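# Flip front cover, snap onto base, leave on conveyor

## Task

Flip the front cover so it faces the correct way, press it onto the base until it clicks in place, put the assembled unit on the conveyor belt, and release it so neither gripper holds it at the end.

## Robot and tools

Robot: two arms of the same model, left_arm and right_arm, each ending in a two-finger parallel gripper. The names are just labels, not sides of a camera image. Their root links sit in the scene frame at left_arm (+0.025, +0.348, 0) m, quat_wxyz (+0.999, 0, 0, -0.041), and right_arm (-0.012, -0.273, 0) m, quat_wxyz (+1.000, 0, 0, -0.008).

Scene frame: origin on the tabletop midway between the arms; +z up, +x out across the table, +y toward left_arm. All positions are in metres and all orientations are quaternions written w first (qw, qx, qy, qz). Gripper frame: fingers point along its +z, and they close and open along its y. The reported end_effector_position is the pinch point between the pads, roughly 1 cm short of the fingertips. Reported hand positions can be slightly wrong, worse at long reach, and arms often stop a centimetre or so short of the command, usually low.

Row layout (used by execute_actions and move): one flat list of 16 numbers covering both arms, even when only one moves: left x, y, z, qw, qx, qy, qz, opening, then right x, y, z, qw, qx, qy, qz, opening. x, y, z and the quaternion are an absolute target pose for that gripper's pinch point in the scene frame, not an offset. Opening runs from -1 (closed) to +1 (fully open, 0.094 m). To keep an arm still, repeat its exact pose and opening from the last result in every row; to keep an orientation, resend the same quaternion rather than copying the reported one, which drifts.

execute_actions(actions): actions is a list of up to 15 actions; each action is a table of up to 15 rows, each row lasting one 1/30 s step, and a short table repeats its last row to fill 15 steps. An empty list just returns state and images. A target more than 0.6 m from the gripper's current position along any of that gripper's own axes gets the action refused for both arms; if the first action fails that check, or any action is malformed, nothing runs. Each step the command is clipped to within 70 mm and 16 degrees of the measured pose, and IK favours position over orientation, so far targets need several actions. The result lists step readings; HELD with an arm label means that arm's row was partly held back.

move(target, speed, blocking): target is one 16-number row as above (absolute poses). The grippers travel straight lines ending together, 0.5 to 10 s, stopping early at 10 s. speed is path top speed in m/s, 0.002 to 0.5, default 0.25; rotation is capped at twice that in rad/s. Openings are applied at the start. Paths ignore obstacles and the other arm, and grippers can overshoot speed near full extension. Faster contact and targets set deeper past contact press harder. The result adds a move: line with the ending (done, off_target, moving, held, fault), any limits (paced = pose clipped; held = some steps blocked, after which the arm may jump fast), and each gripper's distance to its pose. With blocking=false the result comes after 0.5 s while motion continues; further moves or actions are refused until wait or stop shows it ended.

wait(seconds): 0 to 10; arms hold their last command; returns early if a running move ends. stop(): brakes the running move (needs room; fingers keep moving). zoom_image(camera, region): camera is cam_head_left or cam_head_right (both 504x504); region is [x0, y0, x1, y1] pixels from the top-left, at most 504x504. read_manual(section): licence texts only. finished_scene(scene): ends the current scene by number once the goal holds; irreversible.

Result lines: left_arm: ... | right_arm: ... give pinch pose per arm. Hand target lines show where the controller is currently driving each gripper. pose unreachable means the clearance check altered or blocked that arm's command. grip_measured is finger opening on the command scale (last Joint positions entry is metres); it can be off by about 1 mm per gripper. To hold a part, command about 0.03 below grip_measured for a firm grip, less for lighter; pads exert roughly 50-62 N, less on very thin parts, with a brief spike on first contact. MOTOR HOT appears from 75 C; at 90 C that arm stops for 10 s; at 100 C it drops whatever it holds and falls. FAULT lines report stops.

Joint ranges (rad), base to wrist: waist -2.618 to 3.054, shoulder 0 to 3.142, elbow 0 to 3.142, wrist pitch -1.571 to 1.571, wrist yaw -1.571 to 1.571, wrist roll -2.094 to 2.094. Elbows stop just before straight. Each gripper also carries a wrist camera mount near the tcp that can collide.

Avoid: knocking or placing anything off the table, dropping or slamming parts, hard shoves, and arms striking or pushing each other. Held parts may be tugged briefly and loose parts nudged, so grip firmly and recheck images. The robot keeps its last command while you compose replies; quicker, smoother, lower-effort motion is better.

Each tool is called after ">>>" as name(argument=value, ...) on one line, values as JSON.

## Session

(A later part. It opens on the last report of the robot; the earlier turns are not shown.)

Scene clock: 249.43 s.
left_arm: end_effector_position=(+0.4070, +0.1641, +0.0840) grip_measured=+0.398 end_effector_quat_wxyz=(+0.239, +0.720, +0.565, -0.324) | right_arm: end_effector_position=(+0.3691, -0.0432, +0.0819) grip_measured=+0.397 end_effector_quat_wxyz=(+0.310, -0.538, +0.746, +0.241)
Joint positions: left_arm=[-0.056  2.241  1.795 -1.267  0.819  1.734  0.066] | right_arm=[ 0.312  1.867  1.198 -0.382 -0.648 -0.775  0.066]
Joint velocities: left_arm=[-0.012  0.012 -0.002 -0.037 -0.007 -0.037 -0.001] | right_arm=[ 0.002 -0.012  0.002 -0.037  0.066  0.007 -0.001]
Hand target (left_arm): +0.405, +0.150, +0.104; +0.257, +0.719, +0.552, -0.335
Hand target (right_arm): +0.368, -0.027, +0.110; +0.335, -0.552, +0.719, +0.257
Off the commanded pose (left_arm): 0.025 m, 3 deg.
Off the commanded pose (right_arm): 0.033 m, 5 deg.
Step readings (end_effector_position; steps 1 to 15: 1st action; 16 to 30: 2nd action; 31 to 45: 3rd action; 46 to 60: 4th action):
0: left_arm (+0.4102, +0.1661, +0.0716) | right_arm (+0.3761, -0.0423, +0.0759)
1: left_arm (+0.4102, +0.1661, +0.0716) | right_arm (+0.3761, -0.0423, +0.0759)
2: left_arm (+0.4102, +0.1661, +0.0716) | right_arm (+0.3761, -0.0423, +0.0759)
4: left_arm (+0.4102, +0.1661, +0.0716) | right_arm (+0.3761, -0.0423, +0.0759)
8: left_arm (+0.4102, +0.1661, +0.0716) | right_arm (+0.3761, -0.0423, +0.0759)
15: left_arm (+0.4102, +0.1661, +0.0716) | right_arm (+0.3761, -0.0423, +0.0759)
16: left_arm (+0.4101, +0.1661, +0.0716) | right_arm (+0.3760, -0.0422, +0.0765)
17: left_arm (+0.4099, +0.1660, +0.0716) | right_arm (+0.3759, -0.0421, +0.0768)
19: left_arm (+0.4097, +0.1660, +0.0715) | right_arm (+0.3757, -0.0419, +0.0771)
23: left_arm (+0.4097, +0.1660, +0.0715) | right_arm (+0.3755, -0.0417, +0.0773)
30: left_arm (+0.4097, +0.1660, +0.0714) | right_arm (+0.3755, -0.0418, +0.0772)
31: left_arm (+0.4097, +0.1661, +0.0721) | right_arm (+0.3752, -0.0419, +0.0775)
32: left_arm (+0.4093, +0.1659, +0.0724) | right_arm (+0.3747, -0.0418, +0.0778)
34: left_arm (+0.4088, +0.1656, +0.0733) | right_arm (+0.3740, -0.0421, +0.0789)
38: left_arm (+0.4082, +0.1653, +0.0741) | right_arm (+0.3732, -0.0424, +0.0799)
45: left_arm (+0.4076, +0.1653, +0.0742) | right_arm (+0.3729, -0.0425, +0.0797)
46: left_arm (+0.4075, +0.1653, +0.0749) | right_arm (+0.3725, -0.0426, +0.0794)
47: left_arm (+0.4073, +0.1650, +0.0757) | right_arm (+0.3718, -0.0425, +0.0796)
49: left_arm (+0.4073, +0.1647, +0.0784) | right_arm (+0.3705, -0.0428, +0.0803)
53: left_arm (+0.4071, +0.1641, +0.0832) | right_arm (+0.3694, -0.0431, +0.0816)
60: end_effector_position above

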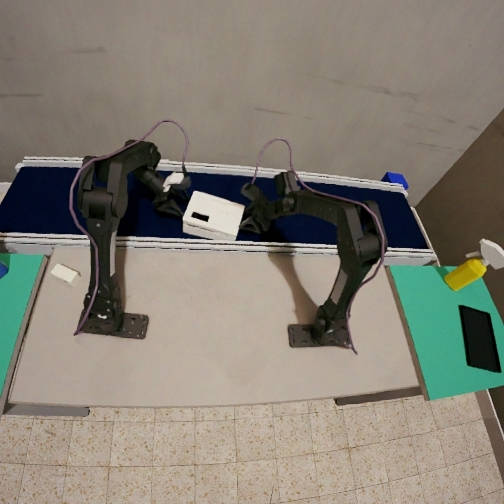

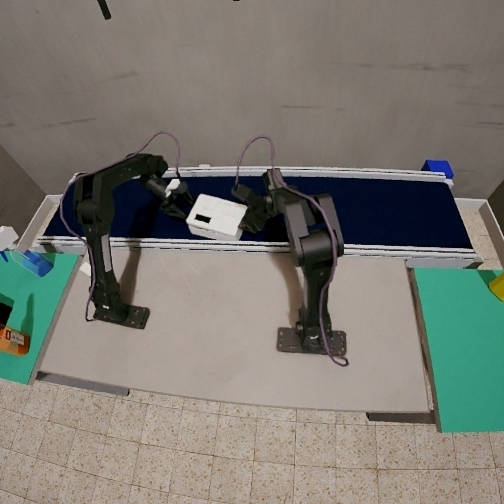

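>>> move(target=[0.41,0.168,0.066,0.257,0.719,0.551,-0.335,0.4,0.366,-0.044,0.078,0.335,-0.551,0.719,0.257,0.4], speed=0.02)

>>> move(target=[0.41,0.172,0.066,0.257,0.719,0.551,-0.335,0.4,0.36,-0.062,0.098,0.335,-0.551,0.719,0.257,0.4], speed=0.03)

>>> zoom_image(camera="cam_head_right", region=[150,170,280,260])

Scene clock: 260.43 s.
left_arm: end_effector_position=(+0.4120, +0.1680, +0.0740) grip_measured=+0.398 end_effector_quat_wxyz=(+0.254, +0.727, +0.551, -0.320) | right_arm: end_effector_position=(+0.3699, -0.0419, +0.0825) grip_measured=+0.397 end_effector_quat_wxyz=(+0.336, -0.552, +0.721, +0.250)
Joint positions: left_arm=[-0.041  2.261  1.78  -1.232  0.833  1.784  0.066] | right_arm=[ 0.297  1.867  1.162 -0.31  -0.701 -0.817  0.066]
Joint velocities: left_arm=[-0.012 -0.002 -0.002 -0.007 -0.007  0.081  0.001] | right_arm=[ 0.002  0.007 -0.007 -0.022 -0.022 -0.051 -0.001]
Hand target (left_arm): +0.410, +0.168, +0.066; +0.257, +0.719, +0.551, -0.335
Hand target (right_arm): +0.366, -0.044, +0.078; +0.335, -0.551, +0.720, +0.257
Off the commanded pose (left_arm): 0.008 m, 2 deg.
Off the commanded pose (right_arm): 0.006 m, 1 deg.
move: done

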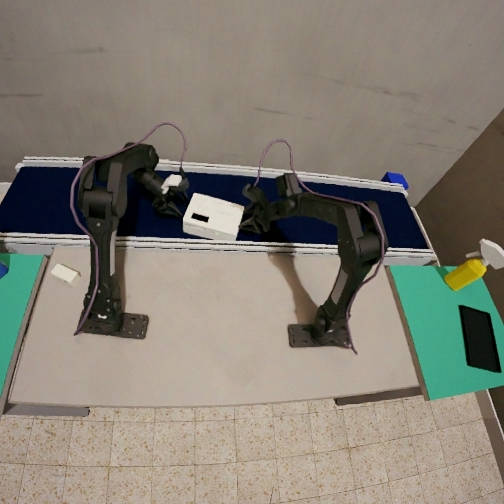

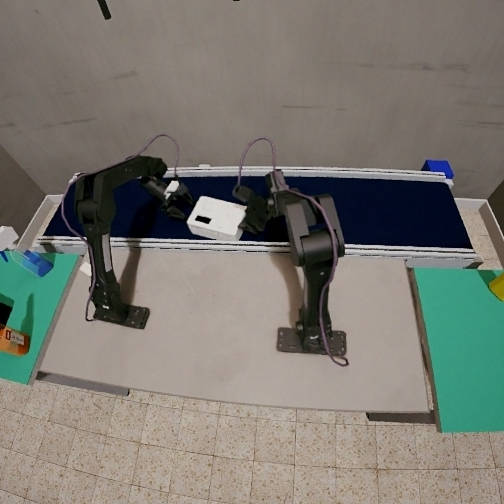

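Scene clock: 261.70 s.
left_arm: end_effector_position=(+0.4137, +0.1718, +0.0739) grip_measured=+0.398 end_effector_quat_wxyz=(+0.258, +0.729, +0.550, -0.317) | right_arm: end_effector_position=(+0.3670, -0.0592, +0.0918) grip_measured=+0.397 end_effector_quat_wxyz=(+0.335, -0.551, +0.722, +0.251)
Joint positions: left_arm=[-0.031  2.261  1.78  -1.232  0.833  1.798  0.066] | right_arm=[ 0.252  1.832  1.162 -0.379 -0.724 -0.867  0.066]
Joint velocities: left_arm=[-0.007 -0.017 -0.017  0.037  0.051  0.066  0.001] | right_arm=[ 0.002  0.007 -0.002 -0.022  0.007 -0.051  0.001]
Hand target (left_arm): +0.410, +0.172, +0.066; +0.257, +0.719, +0.552, -0.335
Hand target (right_arm): +0.360, -0.061, +0.098; +0.336, -0.551, +0.719, +0.257
Off the commanded pose (left_arm): 0.009 m, 2 deg.
Off the commanded pose (right_arm): 0.010 m, 1 deg.
move: done

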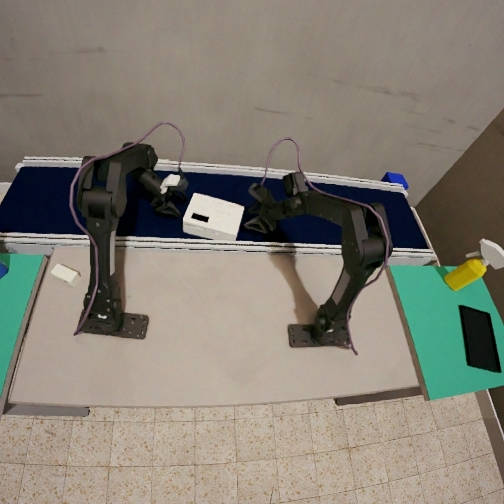

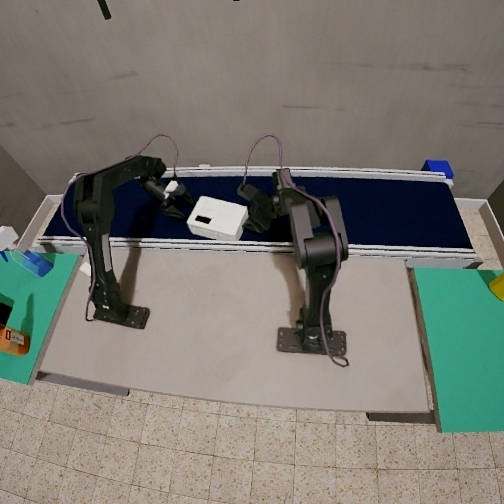

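Region (150, 170, 280, 260) of cam_head_right's 504x504 image, scaled by 3.877, with more detail than that image has; it fills the top 349 rows of this view, and the rest is white.

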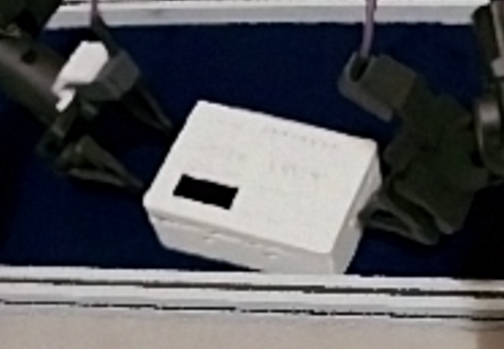

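>>> move(target=[0.405,0.150,0.075,0.257,0.719,0.551,-0.335,0.2,0.355,-0.022,0.097,0.335,-0.551,0.719,0.257,0.2], speed=0.02)

>>> execute_actions(actions=[[[0.405,0.150,0.085,0.257,0.719,0.551,-0.335,0.2,0.355,-0.022,0.103,0.335,-0.551,0.719,0.257,0.2]],[[0.405,0.150,0.092,0.257,0.719,0.551,-0.335,0.2,0.355,-0.022,0.109,0.335,-0.551,0.719,0.257,0.2]],[[0.405,0.150,0.099,0.257,0.719,0.551,-0.335,0.2,0.355,-0.022,0.116,0.335,-0.551,0.719,0.257,0.2]],[[0.405,0.150,0.106,0.257,0.719,0.551,-0.335,0.2,0.355,-0.022,0.123,0.335,-0.551,0.719,0.257,0.2]]])

>>> zoom_image(camera="cam_head_left", region=[150,170,280,260])

>>> zoom_image(camera="cam_head_right", region=[150,170,280,260])

Scene clock: 276.13 s.
left_arm: end_effector_position=(+0.4134, +0.1574, +0.0733) grip_measured=+0.202 end_effector_quat_wxyz=(+0.254, +0.727, +0.552, -0.318) | right_arm: end_effector_position=(+0.3585, -0.0247, +0.0935) grip_measured=+0.203 end_effector_quat_wxyz=(+0.331, -0.551, +0.723, +0.255)
Joint positions: left_arm=[-0.066  2.261  1.78  -1.2    0.833  1.742  0.056] | right_arm=[ 0.35   1.832  1.162 -0.321 -0.678 -0.759  0.057]
Joint velocities: left_arm=[-0.017  0.002 -0.012  0.022  0.037  0.007 -0.   ] | right_arm=[ 0.007 -0.002 -0.002 -0.007  0.022  0.051 -0.001]
Hand target (left_arm): +0.405, +0.150, +0.075; +0.256, +0.720, +0.551, -0.335
Hand target (right_arm): +0.355, -0.022, +0.097; +0.334, -0.552, +0.720, +0.257
Off the commanded pose (left_arm): 0.011 m, 2 deg.
Off the commanded pose (right_arm): 0.006 m, 1 deg.
move: off_target (left_arm)

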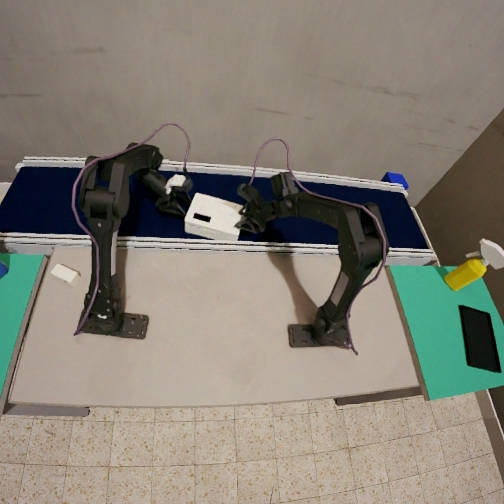

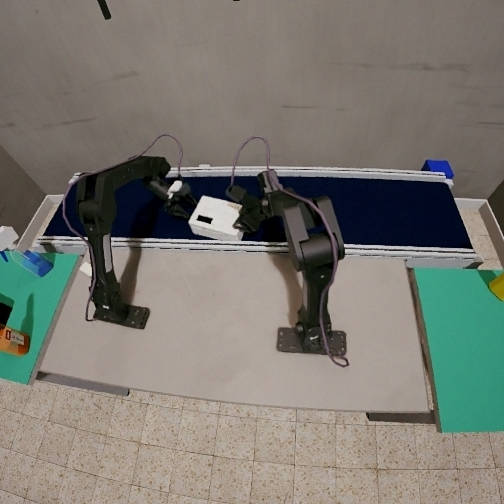

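Scene clock: 278.13 s.
left_arm: end_effector_position=(+0.4047, +0.1559, +0.0875) grip_measured=+0.202 end_effector_quat_wxyz=(+0.243, +0.721, +0.557, -0.333) | right_arm: end_effector_position=(+0.3531, -0.0268, +0.0990) grip_measured=+0.203 end_effector_quat_wxyz=(+0.317, -0.547, +0.730, +0.259)
Joint positions: left_arm=[-0.071  2.244  1.802 -1.274  0.841  1.738  0.056] | right_arm=[ 0.35   1.816  1.18  -0.384 -0.676 -0.754  0.057]
Joint velocities: left_arm=[-0.002 -0.007  0.007 -0.007 -0.007  0.037  0.   ] | right_arm=[-0.007  0.007  0.002 -0.022  0.051 -0.051  0.   ]
Hand target (left_arm): +0.405, +0.150, +0.106; +0.257, +0.720, +0.551, -0.335
Hand target (right_arm): +0.355, -0.022, +0.123; +0.335, -0.551, +0.719, +0.257
Off the commanded pose (left_arm): 0.019 m, 2 deg.
Off the commanded pose (right_arm): 0.025 m, 2 deg.
Step readings (end_effector_position; steps 1 to 15: 1st action; 16 to 30: 2nd action; 31 to 45: 3rd action; 46 to 60: 4th action):
0: left_arm (+0.4134, +0.1574, +0.0733) | right_arm (+0.3585, -0.0247, +0.0935)
1: left_arm (+0.4134, +0.1574, +0.0733) | right_arm (+0.3586, -0.0247, +0.0935)
2: left_arm (+0.4133, +0.1574, +0.0733) | right_arm (+0.3586, -0.0247, +0.0935)
4: left_arm (+0.4133, +0.1574, +0.0733) | right_arm (+0.3586, -0.0247, +0.0935)
8: left_arm (+0.4133, +0.1574, +0.0733) | right_arm (+0.3586, -0.0247, +0.0935)
15: left_arm (+0.4133, +0.1574, +0.0733) | right_arm (+0.3586, -0.0247, +0.0935)
16: left_arm (+0.4129, +0.1575, +0.0733) | right_arm (+0.3584, -0.0248, +0.0933)
17: left_arm (+0.4123, +0.1575, +0.0734) | right_arm (+0.3582, -0.0249, +0.0932)
19: left_arm (+0.4113, +0.1577, +0.0735) | right_arm (+0.3576, -0.0251, +0.0928)
23: left_arm (+0.4102, +0.1579, +0.0736) | right_arm (+0.3571, -0.0253, +0.0924)
30: left_arm (+0.4097, +0.1579, +0.0737) | right_arm (+0.3568, -0.0253, +0.0923)
31: left_arm (+0.4093, +0.1580, +0.0742) | right_arm (+0.3565, -0.0255, +0.0924)
32: left_arm (+0.4086, +0.1581, +0.0751) | right_arm (+0.3556, -0.0259, +0.0925)
34: left_arm (+0.4075, +0.1583, +0.0774) | right_arm (+0.3545, -0.0263, +0.0942)
38: left_arm (+0.4063, +0.1584, +0.0807) | right_arm (+0.3538, -0.0265, +0.0964)
45: left_arm (+0.4054, +0.1578, +0.0814) | right_arm (+0.3530, -0.0268, +0.0960)
46: left_arm (+0.4054, +0.1578, +0.0823) | right_arm (+0.3528, -0.0269, +0.0962)
47: left_arm (+0.4053, +0.1576, +0.0832) | right_arm (+0.3526, -0.0270, +0.0966)
49: left_arm (+0.4059, +0.1569, +0.0856) | right_arm (+0.3534, -0.0267, +0.0983)
53: left_arm (+0.4058, +0.1558, +0.0874) | right_arm (+0.3541, -0.0265, +0.0996)
60: end_effector_position above

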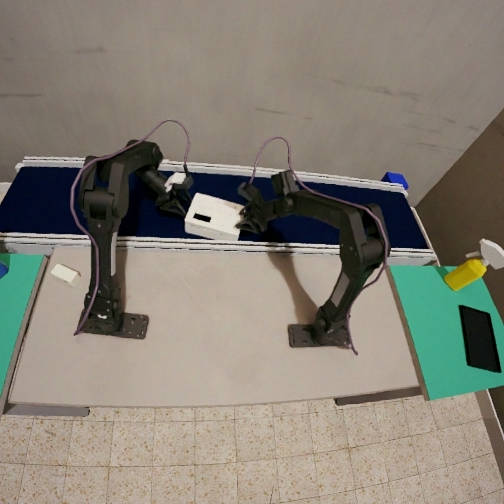

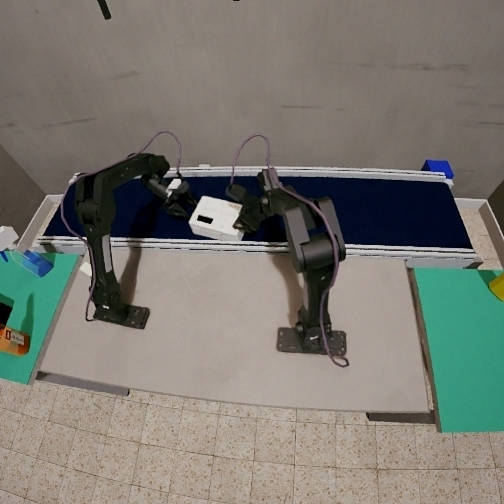

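Region (150, 170, 280, 260) of cam_head_left's 504x504 image, scaled by 3.877, with more detail than that image has; it fills the top 349 rows of this view, and the rest is white.

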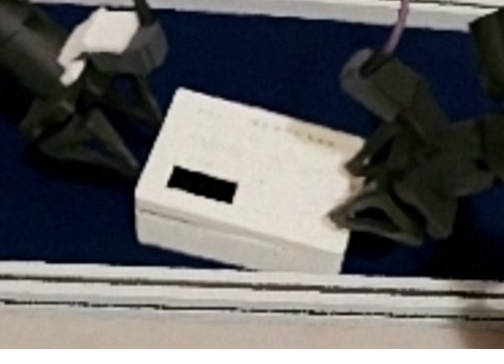

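Region (150, 170, 280, 260) of cam_head_right's 504x504 image, scaled by 3.877, with more detail than that image has; it fills the top 349 rows of this view, and the rest is white.

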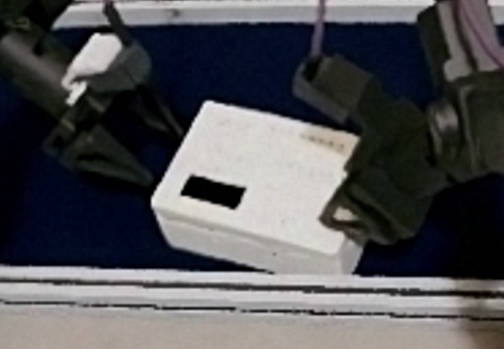

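>>> move(target=[0.408,0.172,0.09,0.257,0.719,0.551,-0.335,0.4,0.352,-0.07,0.11,0.335,-0.551,0.719,0.257,0.4], speed=0.06)

>>> move(target=[0.408,0.172,0.066,0.257,0.719,0.551,-0.335,0.4,0.352,-0.07,0.07,0.335,-0.551,0.719,0.257,0.4], speed=0.04)

Scene clock: 288.93 s.
left_arm: end_effector_position=(+0.4094, +0.1718, +0.0879) grip_measured=+0.398 end_effector_quat_wxyz=(+0.255, +0.724, +0.552, -0.325) | right_arm: end_effector_position=(+0.3620, -0.0679, +0.1064) grip_measured=+0.397 end_effector_quat_wxyz=(+0.339, -0.550, +0.722, +0.249)
Joint positions: left_arm=[-0.03   2.244  1.802 -1.289  0.84   1.797  0.066] | right_arm=[ 0.232  1.783  1.162 -0.434 -0.732 -0.886  0.066]
Joint velocities: left_arm=[ 0.002  0.007 -0.002  0.022 -0.051  0.066 -0.001] | right_arm=[ 0.002  0.002 -0.042 -0.125 -0.051 -0.022  0.   ]
Hand target (left_arm): +0.408, +0.172, +0.090; +0.258, +0.719, +0.552, -0.335
Hand target (right_arm): +0.352, -0.070, +0.110; +0.336, -0.551, +0.719, +0.257
Off the commanded pose (left_arm): 0.003 m, 1 deg.
Off the commanded pose (right_arm): 0.011 m, 1 deg.
move: off_target (right_arm)

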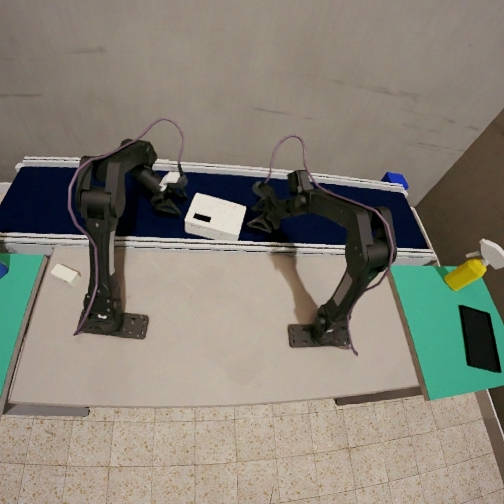

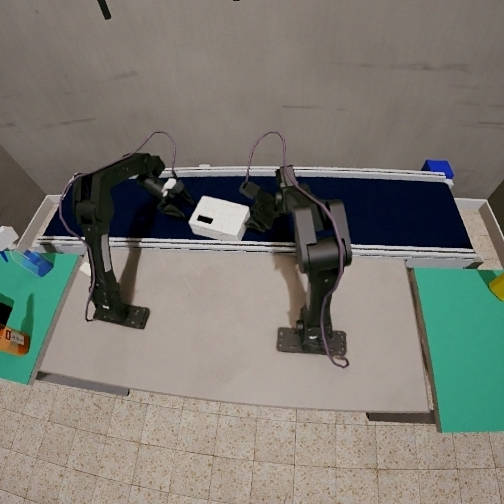

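Scene clock: 290.23 s.
left_arm: end_effector_position=(+0.4105, +0.1718, +0.0788) grip_measured=+0.398 end_effector_quat_wxyz=(+0.260, +0.727, +0.549, -0.319) | right_arm: end_effector_position=(+0.3558, -0.0692, +0.0794) grip_measured=+0.397 end_effector_quat_wxyz=(+0.341, -0.552, +0.719, +0.247)
Joint positions: left_arm=[-0.03   2.244  1.768 -1.238  0.84   1.799  0.066] | right_arm=[ 0.232  1.804  1.068 -0.316 -0.732 -0.891  0.066]
Joint velocities: left_arm=[-0.017  0.007  0.002 -0.037  0.037 -0.051 -0.   ] | right_arm=[-0.002 -0.002  0.012  0.037 -0.051  0.066 -0.001]
Hand target (left_arm): +0.407, +0.172, +0.066; +0.257, +0.719, +0.552, -0.335
Hand target (right_arm): +0.351, -0.070, +0.071; +0.335, -0.551, +0.720, +0.257
Off the commanded pose (left_arm): 0.013 m, 2 deg.
Off the commanded pose (right_arm): 0.010 m, 1 deg.
move: off_target (left_arm)

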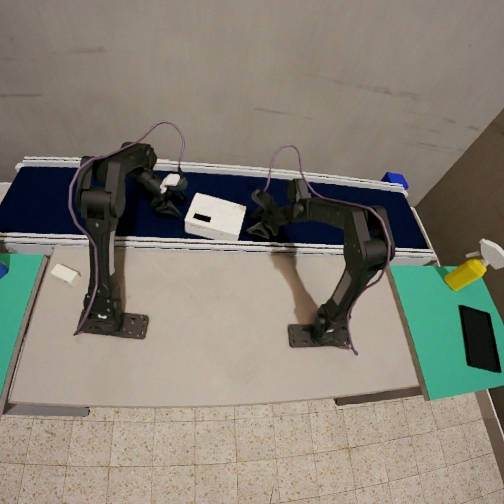

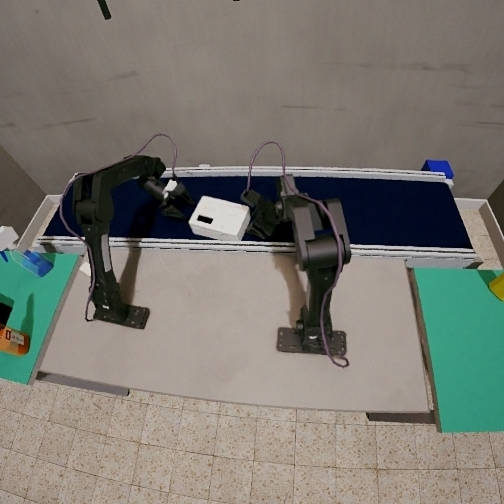

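>>> move(target=[0.408,0.172,0.060,0.257,0.719,0.551,-0.335,0.4,0.356,-0.06,0.078,0.335,-0.551,0.719,0.257,0.4], speed=0.04)

>>> move(target=[0.403,0.142,0.072,0.257,0.719,0.551,-0.335,0.4,0.358,-0.03,0.082,0.335,-0.551,0.719,0.257,0.4], speed=0.02)

Scene clock: 296.40 s.
left_arm: end_effector_position=(+0.4101, +0.1719, +0.0675) grip_measured=+0.398 end_effector_quat_wxyz=(+0.255, +0.725, +0.551, -0.324) | right_arm: end_effector_position=(+0.3539, -0.0646, +0.0794) grip_measured=+0.397 end_effector_quat_wxyz=(+0.338, -0.552, +0.720, +0.250)
Joint positions: left_arm=[-0.03   2.264  1.755 -1.218  0.839  1.799  0.066] | right_arm=[ 0.245  1.804  1.068 -0.313 -0.729 -0.874  0.066]
Joint velocities: left_arm=[ 0.002 -0.002  0.017  0.022 -0.007  0.007 -0.   ] | right_arm=[0.007 0.002 0.002 0.007 0.007 0.007 0.   ]
Hand target (left_arm): +0.408, +0.172, +0.060; +0.257, +0.719, +0.551, -0.335
Hand target (right_arm): +0.356, -0.060, +0.078; +0.335, -0.551, +0.719, +0.257
Off the commanded pose (left_arm): 0.008 m, 1 deg.
Off the commanded pose (right_arm): 0.005 m, 1 deg.
move: done

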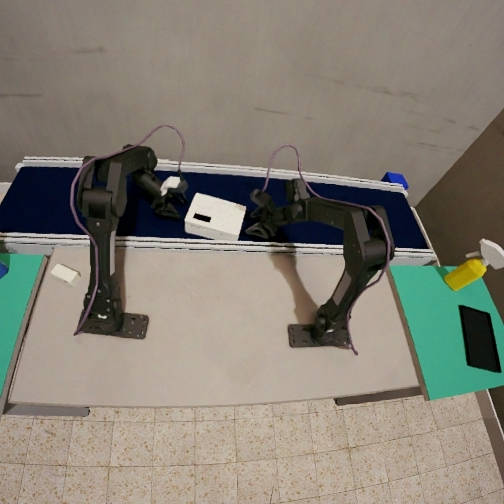

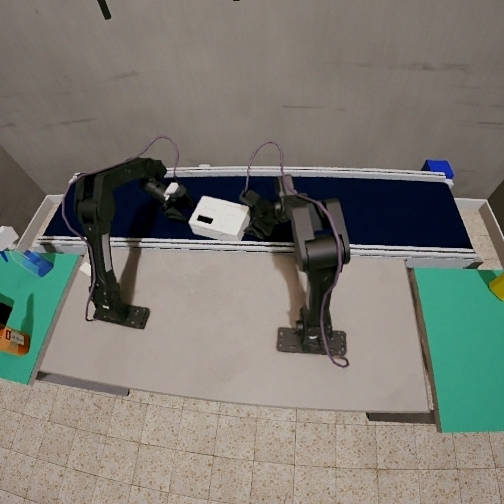

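Scene clock: 298.37 s.
left_arm: end_effector_position=(+0.4116, +0.1556, +0.0660) grip_measured=+0.398 end_effector_quat_wxyz=(+0.250, +0.720, +0.561, -0.324) | right_arm: end_effector_position=(+0.3534, -0.0440, +0.0790) grip_measured=+0.397 end_effector_quat_wxyz=(+0.327, -0.544, +0.732, +0.247)
Joint positions: left_arm=[-0.07   2.264  1.755 -1.171  0.837  1.713  0.066] | right_arm=[ 0.312  1.814  1.087 -0.289 -0.674 -0.782  0.066]
Joint velocities: left_arm=[ 0.007 -0.022 -0.012  0.007 -0.007 -0.037  0.   ] | right_arm=[ 0.002  0.007  0.007 -0.037  0.051  0.037 -0.001]
Hand target (left_arm): +0.403, +0.142, +0.072; +0.256, +0.720, +0.551, -0.336
Hand target (right_arm): +0.358, -0.031, +0.082; +0.335, -0.552, +0.720, +0.257
Off the commanded pose (left_arm): 0.017 m, 2 deg.
Off the commanded pose (right_arm): 0.015 m, 2 deg.
move: off_target (left_arm, right_arm)

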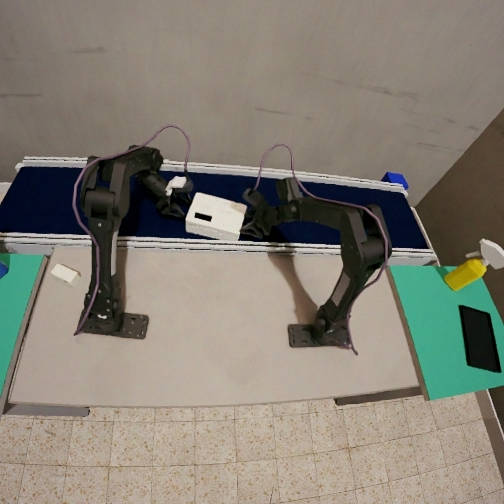

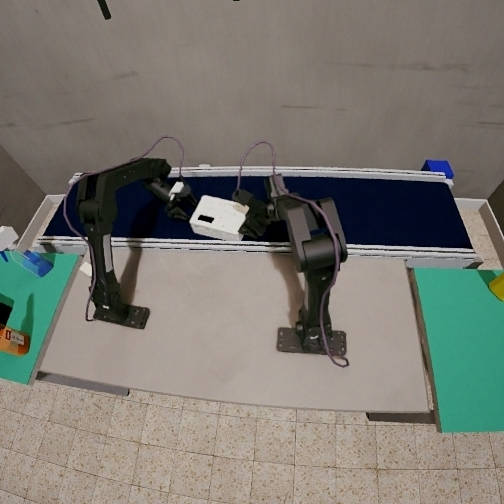

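Left may be slightly low; testing with a lift.

>>> execute_actions(actions=[[[0.403,0.142,0.082,0.257,0.719,0.551,-0.335,0.4,0.358,-0.03,0.095,0.335,-0.551,0.719,0.257,0.4]],[[0.403,0.142,0.090,0.257,0.719,0.551,-0.335,0.4,0.358,-0.03,0.106,0.335,-0.551,0.719,0.257,0.4]],[[0.403,0.142,0.097,0.257,0.719,0.551,-0.335,0.4,0.358,-0.03,0.115,0.335,-0.551,0.719,0.257,0.4]],[[0.403,0.142,0.104,0.257,0.719,0.551,-0.335,0.4,0.358,-0.03,0.123,0.335,-0.551,0.719,0.257,0.4]]])

>>> zoom_image(camera="cam_head_left", region=[150,170,280,260])

>>> zoom_image(camera="cam_head_right", region=[150,170,280,260])

Scene clock: 307.23 s.
left_arm: end_effector_position=(+0.4030, +0.1483, +0.0857) grip_measured=+0.398 end_effector_quat_wxyz=(+0.244, +0.721, +0.557, -0.332) | right_arm: end_effector_position=(+0.3571, -0.0357, +0.1007) grip_measured=+0.397 end_effector_quat_wxyz=(+0.319, -0.547, +0.731, +0.254)
Joint positions: left_arm=[-0.089  2.235  1.781 -1.238  0.843  1.707  0.066] | right_arm=[ 0.326  1.814  1.187 -0.405 -0.68  -0.78   0.066]
Joint velocities: left_arm=[-0.012  0.002  0.002  0.022  0.051 -0.022 -0.   ] | right_arm=[-0.017 -0.017 -0.012  0.037 -0.051  0.007  0.   ]
Hand target (left_arm): +0.403, +0.142, +0.104; +0.257, +0.719, +0.551, -0.335
Hand target (right_arm): +0.358, -0.030, +0.123; +0.335, -0.551, +0.719, +0.257
Off the commanded pose (left_arm): 0.019 m, 2 deg.
Off the commanded pose (right_arm): 0.023 m, 2 deg.
Step readings (end_effector_position; steps 1 to 15: 1st action; 16 to 30: 2nd action; 31 to 45: 3rd action; 46 to 60: 4th action):
0: left_arm (+0.4117, +0.1556, +0.0660) | right_arm (+0.3536, -0.0440, +0.0790)
1: left_arm (+0.4117, +0.1555, +0.0664) | right_arm (+0.3539, -0.0439, +0.0799)
2: left_arm (+0.4116, +0.1553, +0.0668) | right_arm (+0.3546, -0.0431, +0.0814)
4: left_arm (+0.4111, +0.1542, +0.0678) | right_arm (+0.3567, -0.0407, +0.0854)
8: left_arm (+0.4096, +0.1506, +0.0696) | right_arm (+0.3575, -0.0368, +0.0891)
15: left_arm (+0.4084, +0.1482, +0.0701) | right_arm (+0.3569, -0.0359, +0.0892)
16: left_arm (+0.4082, +0.1483, +0.0701) | right_arm (+0.3567, -0.0360, +0.0897)
17: left_arm (+0.4077, +0.1484, +0.0702) | right_arm (+0.3565, -0.0361, +0.0902)
19: left_arm (+0.4069, +0.1485, +0.0703) | right_arm (+0.3576, -0.0357, +0.0924)
23: left_arm (+0.4060, +0.1487, +0.0704) | right_arm (+0.3584, -0.0354, +0.0941)
30: left_arm (+0.4057, +0.1487, +0.0704) | right_arm (+0.3570, -0.0358, +0.0932)
31: left_arm (+0.4054, +0.1488, +0.0709) | right_arm (+0.3568, -0.0359, +0.0935)
32: left_arm (+0.4047, +0.1489, +0.0717) | right_arm (+0.3565, -0.0360, +0.0940)
34: left_arm (+0.4036, +0.1491, +0.0744) | right_arm (+0.3575, -0.0356, +0.0961)
38: left_arm (+0.4024, +0.1492, +0.0781) | right_arm (+0.3583, -0.0354, +0.0978)
45: left_arm (+0.4021, +0.1493, +0.0783) | right_arm (+0.3571, -0.0357, +0.0971)
46: left_arm (+0.4021, +0.1493, +0.0791) | right_arm (+0.3568, -0.0359, +0.0973)
47: left_arm (+0.4023, +0.1492, +0.0802) | right_arm (+0.3567, -0.0359, +0.0979)
49: left_arm (+0.4035, +0.1487, +0.0831) | right_arm (+0.3574, -0.0356, +0.0997)
53: left_arm (+0.4042, +0.1482, +0.0855) | right_arm (+0.3583, -0.0353, +0.1014)
60: end_effector_position above

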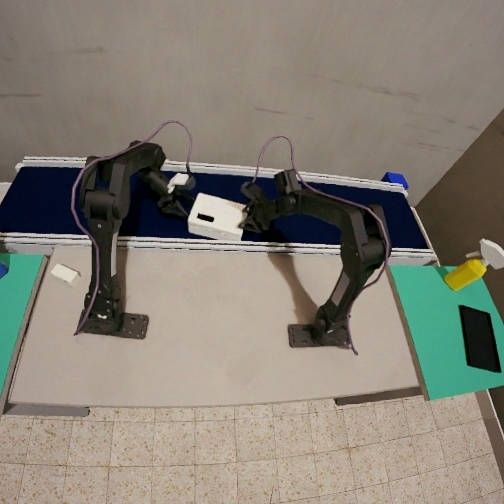

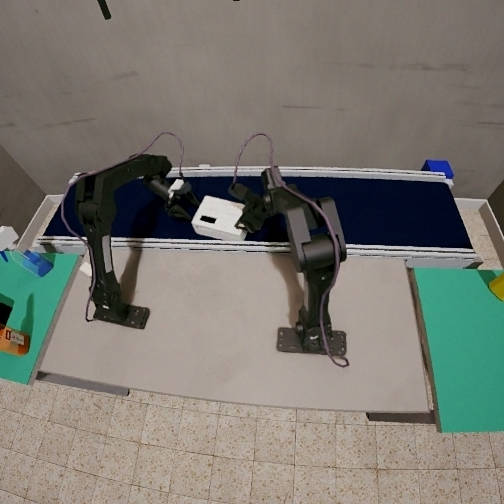

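Region (150, 170, 280, 260) of cam_head_left's 504x504 image, scaled by 3.877, with more detail than that image has; it fills the top 349 rows of this view, and the rest is white.

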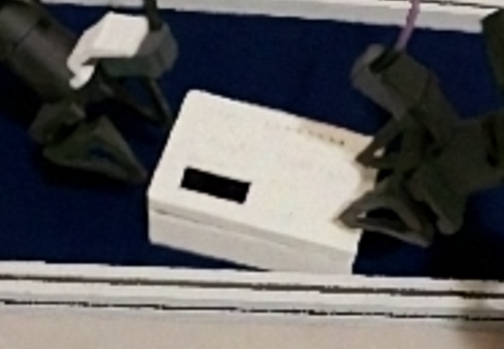

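Region (150, 170, 280, 260) of cam_head_right's 504x504 image, scaled by 3.877, with more detail than that image has; it fills the top 349 rows of this view, and the rest is white.

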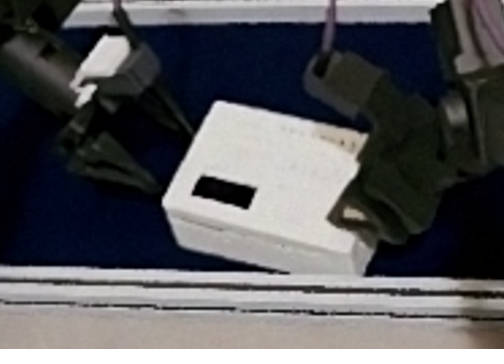

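>>> move(target=[0.406,0.162,0.09,0.257,0.719,0.551,-0.335,0.4,0.354,-0.072,0.11,0.335,-0.551,0.719,0.257,0.4], speed=0.06)

>>> move(target=[0.406,0.160,0.045,0.257,0.719,0.551,-0.335,0.4,0.356,-0.066,0.042,0.335,-0.551,0.719,0.257,0.4], speed=0.05)

>>> execute_actions(actions=[[[0.406,0.156,0.065,0.257,0.719,0.551,-0.335,0.4,0.356,-0.062,0.065,0.335,-0.551,0.719,0.257,0.4]],[[0.406,0.156,0.075,0.257,0.719,0.551,-0.335,0.4,0.356,-0.062,0.078,0.335,-0.551,0.719,0.257,0.4]],[[0.406,0.156,0.083,0.257,0.719,0.551,-0.335,0.4,0.356,-0.062,0.087,0.335,-0.551,0.719,0.257,0.4]],[[0.406,0.156,0.089,0.257,0.719,0.551,-0.335,0.4,0.356,-0.062,0.093,0.335,-0.551,0.719,0.257,0.4]]])

Scene clock: 317.00 s.
left_arm: end_effector_position=(+0.4067, +0.1620, +0.0861) grip_measured=+0.398 end_effector_quat_wxyz=(+0.253, +0.724, +0.553, -0.326) | right_arm: end_effector_position=(+0.3635, -0.0699, +0.1059) grip_measured=+0.397 end_effector_quat_wxyz=(+0.338, -0.550, +0.722, +0.249)
Joint positions: left_arm=[-0.055  2.235  1.781 -1.254  0.842  1.76   0.066] | right_arm=[ 0.225  1.79   1.17  -0.443 -0.735 -0.894  0.066]
Joint velocities: left_arm=[ 0.002 -0.022  0.002 -0.051  0.037  0.022 -0.   ] | right_arm=[ 0.007 -0.012 -0.032 -0.037 -0.007 -0.066 -0.   ]
Hand target (left_arm): +0.406, +0.162, +0.090; +0.257, +0.719, +0.552, -0.335
Hand target (right_arm): +0.354, -0.071, +0.110; +0.336, -0.551, +0.719, +0.258
Off the commanded pose (left_arm): 0.004 m, 1 deg.
Off the commanded pose (right_arm): 0.011 m, 1 deg.
move: off_target (right_arm)

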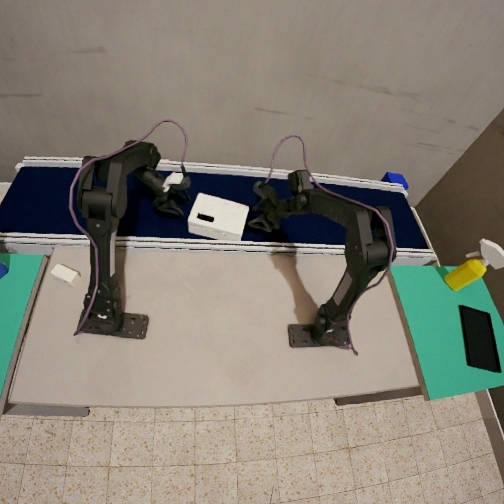

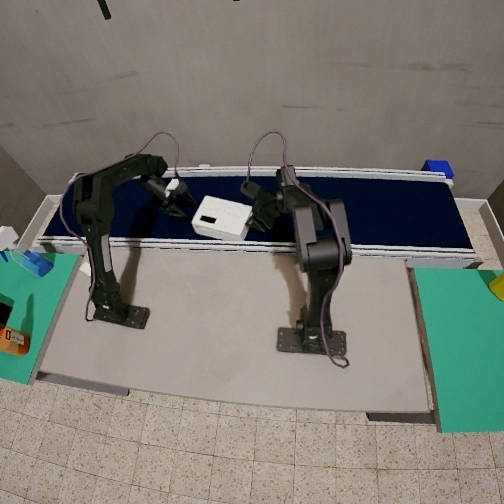

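Scene clock: 318.77 s.
left_arm: end_effector_position=(+0.4097, +0.1617, +0.0535) grip_measured=+0.398 end_effector_quat_wxyz=(+0.258, +0.726, +0.551, -0.320) | right_arm: end_effector_position=(+0.3637, -0.0704, +0.0523) grip_measured=+0.397 end_effector_quat_wxyz=(+0.345, -0.552, +0.719, +0.243)
Joint positions: left_arm=[-0.055  2.269  1.708 -1.129  0.841  1.76   0.066] | right_arm=[ 0.225  1.878  1.037 -0.202 -0.731 -0.894  0.066]
Joint velocities: left_arm=[-0.007 -0.007  0.002  0.037 -0.007 -0.022 -0.001] | right_arm=[ 0.007  0.002 -0.002 -0.007 -0.037 -0.037  0.001]
Hand target (left_arm): +0.405, +0.160, +0.045; +0.257, +0.719, +0.551, -0.335
Hand target (right_arm): +0.355, -0.066, +0.043; +0.335, -0.552, +0.719, +0.257
Off the commanded pose (left_arm): 0.009 m, 2 deg.
Off the commanded pose (right_arm): 0.014 m, 2 deg.
move: off_target (right_arm)

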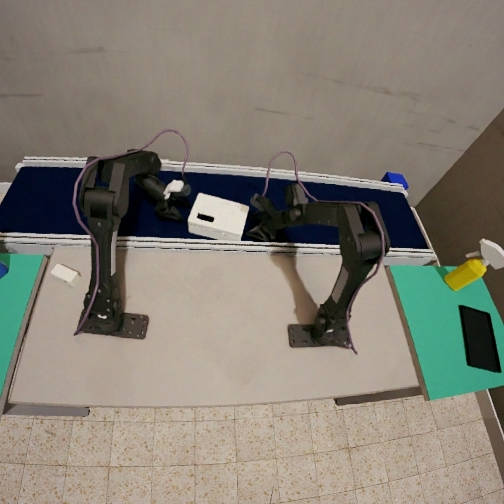

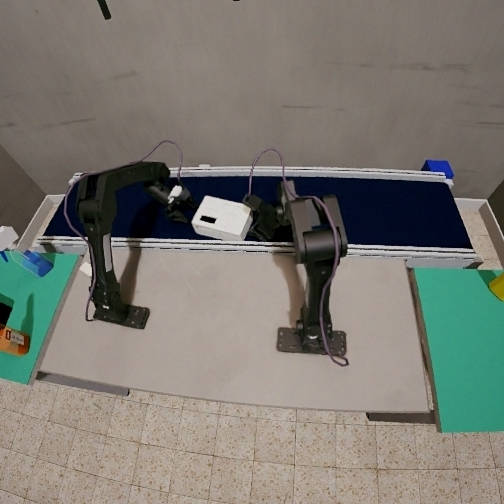

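Scene clock: 320.77 s.
left_arm: end_effector_position=(+0.4057, +0.1622, +0.0736) grip_measured=+0.398 end_effector_quat_wxyz=(+0.247, +0.721, +0.556, -0.332) | right_arm: end_effector_position=(+0.3516, -0.0666, +0.0697) grip_measured=+0.397 end_effector_quat_wxyz=(+0.317, -0.547, +0.730, +0.260)
Joint positions: left_arm=[-0.055  2.256  1.765 -1.235  0.841  1.76   0.066] | right_arm=[ 0.241  1.835  1.088 -0.355 -0.73  -0.878  0.066]
Joint velocities: left_arm=[-0.012 -0.012 -0.007 -0.081 -0.066  0.007 -0.001] | right_arm=[-0.007  0.002 -0.002 -0.007 -0.022 -0.007  0.   ]
Hand target (left_arm): +0.406, +0.156, +0.089; +0.257, +0.719, +0.551, -0.335
Hand target (right_arm): +0.356, -0.062, +0.093; +0.335, -0.551, +0.719, +0.257
Off the commanded pose (left_arm): 0.017 m, 1 deg.
Off the commanded pose (right_arm): 0.024 m, 3 deg.
Step readings (end_effector_position; steps 1 to 15: 1st action; 16 to 30: 2nd action; 31 to 45: 3rd action; 46 to 60: 4th action):
0: left_arm (+0.4097, +0.1617, +0.0535) | right_arm (+0.3637, -0.0704, +0.0523)
1: left_arm (+0.4094, +0.1617, +0.0535) | right_arm (+0.3628, -0.0701, +0.0519)
2: left_arm (+0.4087, +0.1618, +0.0536) | right_arm (+0.3613, -0.0695, +0.0513)
4: left_arm (+0.4075, +0.1620, +0.0538) | right_arm (+0.3576, -0.0674, +0.0500)
8: left_arm (+0.4061, +0.1622, +0.0539) | right_arm (+0.3543, -0.0660, +0.0487)
15: left_arm (+0.4053, +0.1623, +0.0541) | right_arm (+0.3530, -0.0663, +0.0480)
16: left_arm (+0.4052, +0.1623, +0.0548) | right_arm (+0.3525, -0.0664, +0.0486)
17: left_arm (+0.4051, +0.1623, +0.0557) | right_arm (+0.3516, -0.0666, +0.0497)
19: left_arm (+0.4060, +0.1622, +0.0580) | right_arm (+0.3516, -0.0666, +0.0542)
23: left_arm (+0.4063, +0.1622, +0.0595) | right_arm (+0.3541, -0.0661, +0.0613)
30: left_arm (+0.4050, +0.1623, +0.0597) | right_arm (+0.3529, -0.0663, +0.0610)
31: left_arm (+0.4048, +0.1624, +0.0603) | right_arm (+0.3524, -0.0664, +0.0610)
32: left_arm (+0.4047, +0.1624, +0.0611) | right_arm (+0.3521, -0.0665, +0.0613)
34: left_arm (+0.4055, +0.1623, +0.0630) | right_arm (+0.3522, -0.0665, +0.0632)
38: left_arm (+0.4057, +0.1622, +0.0643) | right_arm (+0.3529, -0.0663, +0.0678)
45: left_arm (+0.4046, +0.1624, +0.0645) | right_arm (+0.3524, -0.0665, +0.0681)
46: left_arm (+0.4045, +0.1624, +0.0650) | right_arm (+0.3521, -0.0665, +0.0682)
47: left_arm (+0.4043, +0.1624, +0.0656) | right_arm (+0.3518, -0.0666, +0.0684)
49: left_arm (+0.4049, +0.1623, +0.0683) | right_arm (+0.3521, -0.0665, +0.0692)
53: left_arm (+0.4059, +0.1622, +0.0728) | right_arm (+0.3525, -0.0664, +0.0701)
60: end_effector_position above

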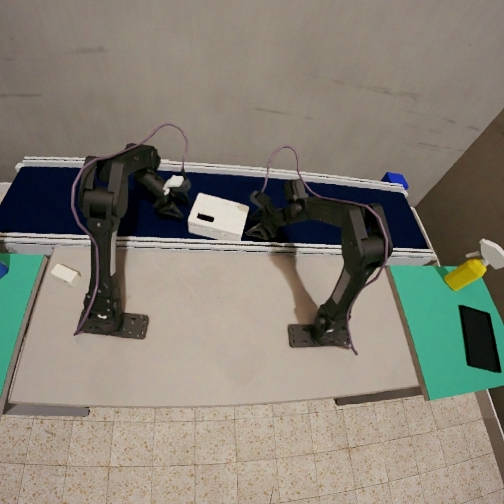

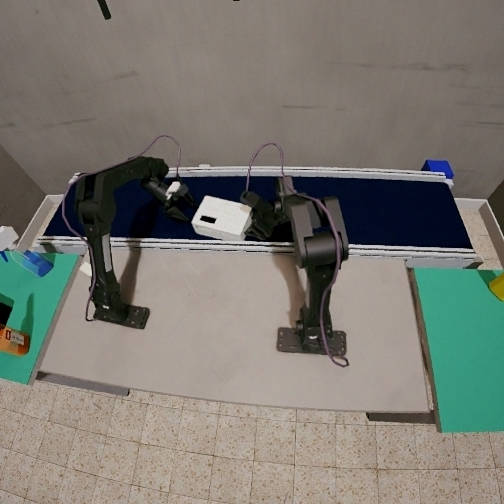

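>>> execute_actions(actions=[[[0.405,0.148,0.086,0.257,0.719,0.551,-0.335,0.4,0.355,-0.054,0.090,0.335,-0.551,0.719,0.257,0.4]],[[0.404,0.140,0.086,0.257,0.719,0.551,-0.335,0.4,0.354,-0.046,0.090,0.335,-0.551,0.719,0.257,0.4]],[[0.403,0.132,0.086,0.257,0.719,0.551,-0.335,0.4,0.353,-0.038,0.090,0.335,-0.551,0.719,0.257,0.4]],[[0.403,0.132,0.092,0.257,0.719,0.551,-0.335,0.4,0.353,-0.038,0.097,0.335,-0.551,0.719,0.257,0.4]],[[0.403,0.132,0.099,0.257,0.719,0.551,-0.335,0.4,0.353,-0.038,0.104,0.335,-0.551,0.719,0.257,0.4]],[[0.403,0.132,0.106,0.257,0.719,0.551,-0.335,0.4,0.353,-0.038,0.111,0.335,-0.551,0.719,0.257,0.4]],[[0.403,0.132,0.113,0.257,0.719,0.551,-0.335,0.4,0.353,-0.038,0.118,0.335,-0.551,0.719,0.257,0.4]]])

>>> zoom_image(camera="cam_head_left", region=[150,170,280,260])

>>> zoom_image(camera="cam_head_right", region=[150,170,280,260])

Scene clock: 334.30 s.
left_arm: end_effector_position=(+0.4029, +0.1367, +0.0948) grip_measured=+0.398 end_effector_quat_wxyz=(+0.244, +0.723, +0.555, -0.331) | right_arm: end_effector_position=(+0.3477, -0.0450, +0.0955) grip_measured=+0.397 end_effector_quat_wxyz=(+0.311, -0.547, +0.734, +0.257)
Joint positions: left_arm=[-0.117  2.228  1.808 -1.243  0.843  1.675  0.066] | right_arm=[ 0.309  1.792  1.149 -0.422 -0.689 -0.803  0.066]
Joint velocities: left_arm=[-0.007  0.012  0.002 -0.081 -0.007  0.081 -0.001] | right_arm=[-0.007 -0.002  0.002  0.007  0.037  0.007 -0.   ]
Hand target (left_arm): +0.403, +0.132, +0.113; +0.258, +0.720, +0.551, -0.335
Hand target (right_arm): +0.353, -0.038, +0.118; +0.335, -0.552, +0.719, +0.258
Off the commanded pose (left_arm): 0.019 m, 2 deg.
Off the commanded pose (right_arm): 0.024 m, 3 deg.
Step readings (end_effector_position; steps 1 to 15: 1st action; 16 to 30: 2nd action; 31 to 45: 3rd action; 46 to 60: 4th action; 61 to 75: 5th action; 76 to 90: 6th action; 91 to 105: 7th action):
0: left_arm (+0.4054, +0.1623, +0.0737) | right_arm (+0.3514, -0.0667, +0.0696)
1: left_arm (+0.4052, +0.1617, +0.0737) | right_arm (+0.3512, -0.0662, +0.0694)
2: left_arm (+0.4048, +0.1607, +0.0736) | right_arm (+0.3506, -0.0650, +0.0692)
4: left_arm (+0.4032, +0.1572, +0.0736) | right_arm (+0.3485, -0.0614, +0.0691)
8: left_arm (+0.4011, +0.1528, +0.0737) | right_arm (+0.3469, -0.0586, +0.0691)
15: left_arm (+0.4012, +0.1526, +0.0737) | right_arm (+0.3471, -0.0589, +0.0689)
16: left_arm (+0.4014, +0.1521, +0.0736) | right_arm (+0.3471, -0.0584, +0.0688)
17: left_arm (+0.4017, +0.1511, +0.0735) | right_arm (+0.3471, -0.0572, +0.0688)
19: left_arm (+0.4023, +0.1494, +0.0733) | right_arm (+0.3466, -0.0550, +0.0687)
23: left_arm (+0.4032, +0.1492, +0.0736) | right_arm (+0.3466, -0.0550, +0.0683)
30: left_arm (+0.4035, +0.1492, +0.0736) | right_arm (+0.3466, -0.0549, +0.0682)
31: left_arm (+0.4035, +0.1487, +0.0734) | right_arm (+0.3464, -0.0544, +0.0680)
32: left_arm (+0.4038, +0.1488, +0.0733) | right_arm (+0.3465, -0.0543, +0.0675)
34: left_arm (+0.4048, +0.1491, +0.0737) | right_arm (+0.3463, -0.0538, +0.0667)
38: left_arm (+0.4055, +0.1495, +0.0738) | right_arm (+0.3463, -0.0536, +0.0660)
45: left_arm (+0.4056, +0.1494, +0.0737) | right_arm (+0.3462, -0.0535, +0.0659)
46: left_arm (+0.4056, +0.1495, +0.0740) | right_arm (+0.3463, -0.0536, +0.0663)
47: left_arm (+0.4056, +0.1494, +0.0740) | right_arm (+0.3462, -0.0536, +0.0664)
49: left_arm (+0.4055, +0.1493, +0.0741) | right_arm (+0.3461, -0.0537, +0.0667)
53: left_arm (+0.4055, +0.1492, +0.0741) | right_arm (+0.3460, -0.0539, +0.0667)
60: left_arm (+0.4055, +0.1492, +0.0741) | right_arm (+0.3460, -0.0539, +0.0666)
61: left_arm (+0.4055, +0.1492, +0.0741) | right_arm (+0.3457, -0.0541, +0.0668)
62: left_arm (+0.4054, +0.1490, +0.0741) | right_arm (+0.3451, -0.0540, +0.0672)
64: left_arm (+0.4051, +0.1484, +0.0741) | right_arm (+0.3443, -0.0545, +0.0682)
68: left_arm (+0.4048, +0.1480, +0.0741) | right_arm (+0.3446, -0.0548, +0.0701)
75: left_arm (+0.4048, +0.1480, +0.0740) | right_arm (+0.3447, -0.0550, +0.0707)
76: left_arm (+0.4051, +0.1480, +0.0749) | right_arm (+0.3446, -0.0550, +0.0710)
77: left_arm (+0.4054, +0.1480, +0.0758) | right_arm (+0.3448, -0.0549, +0.0717)
79: left_arm (+0.4065, +0.1478, +0.0792) | right_arm (+0.3453, -0.0548, +0.0745)
83: left_arm (+0.4077, +0.1477, +0.0852) | right_arm (+0.3458, -0.0548, +0.0792)
90: left_arm (+0.4072, +0.1478, +0.0861) | right_arm (+0.3454, -0.0549, +0.0794)
91: left_arm (+0.4071, +0.1478, +0.0867) | right_arm (+0.3453, -0.0549, +0.0798)
92: left_arm (+0.4071, +0.1474, +0.0877) | right_arm (+0.3454, -0.0545, +0.0807)
94: left_arm (+0.4065, +0.1441, +0.0907) | right_arm (+0.3468, -0.0513, +0.0850)
98: left_arm (+0.4041, +0.1378, +0.0939) | right_arm (+0.3477, -0.0461, +0.0929)
105: end_effector_position above

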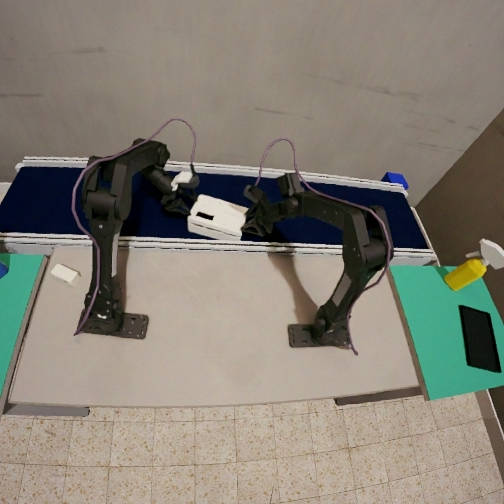

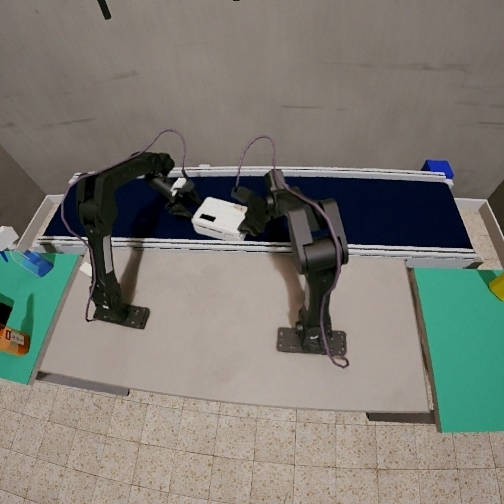

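Region (150, 170, 280, 260) of cam_head_left's 504x504 image, scaled by 3.877, with more detail than that image has; it fills the top 349 rows of this view, and the rest is white.

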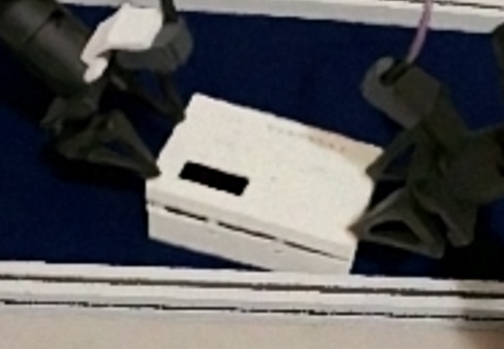

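Region (150, 170, 280, 260) of cam_head_right's 504x504 image, scaled by 3.877, with more detail than that image has; it fills the top 349 rows of this view, and the rest is white.

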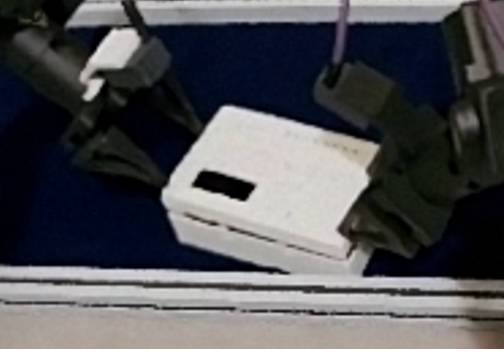

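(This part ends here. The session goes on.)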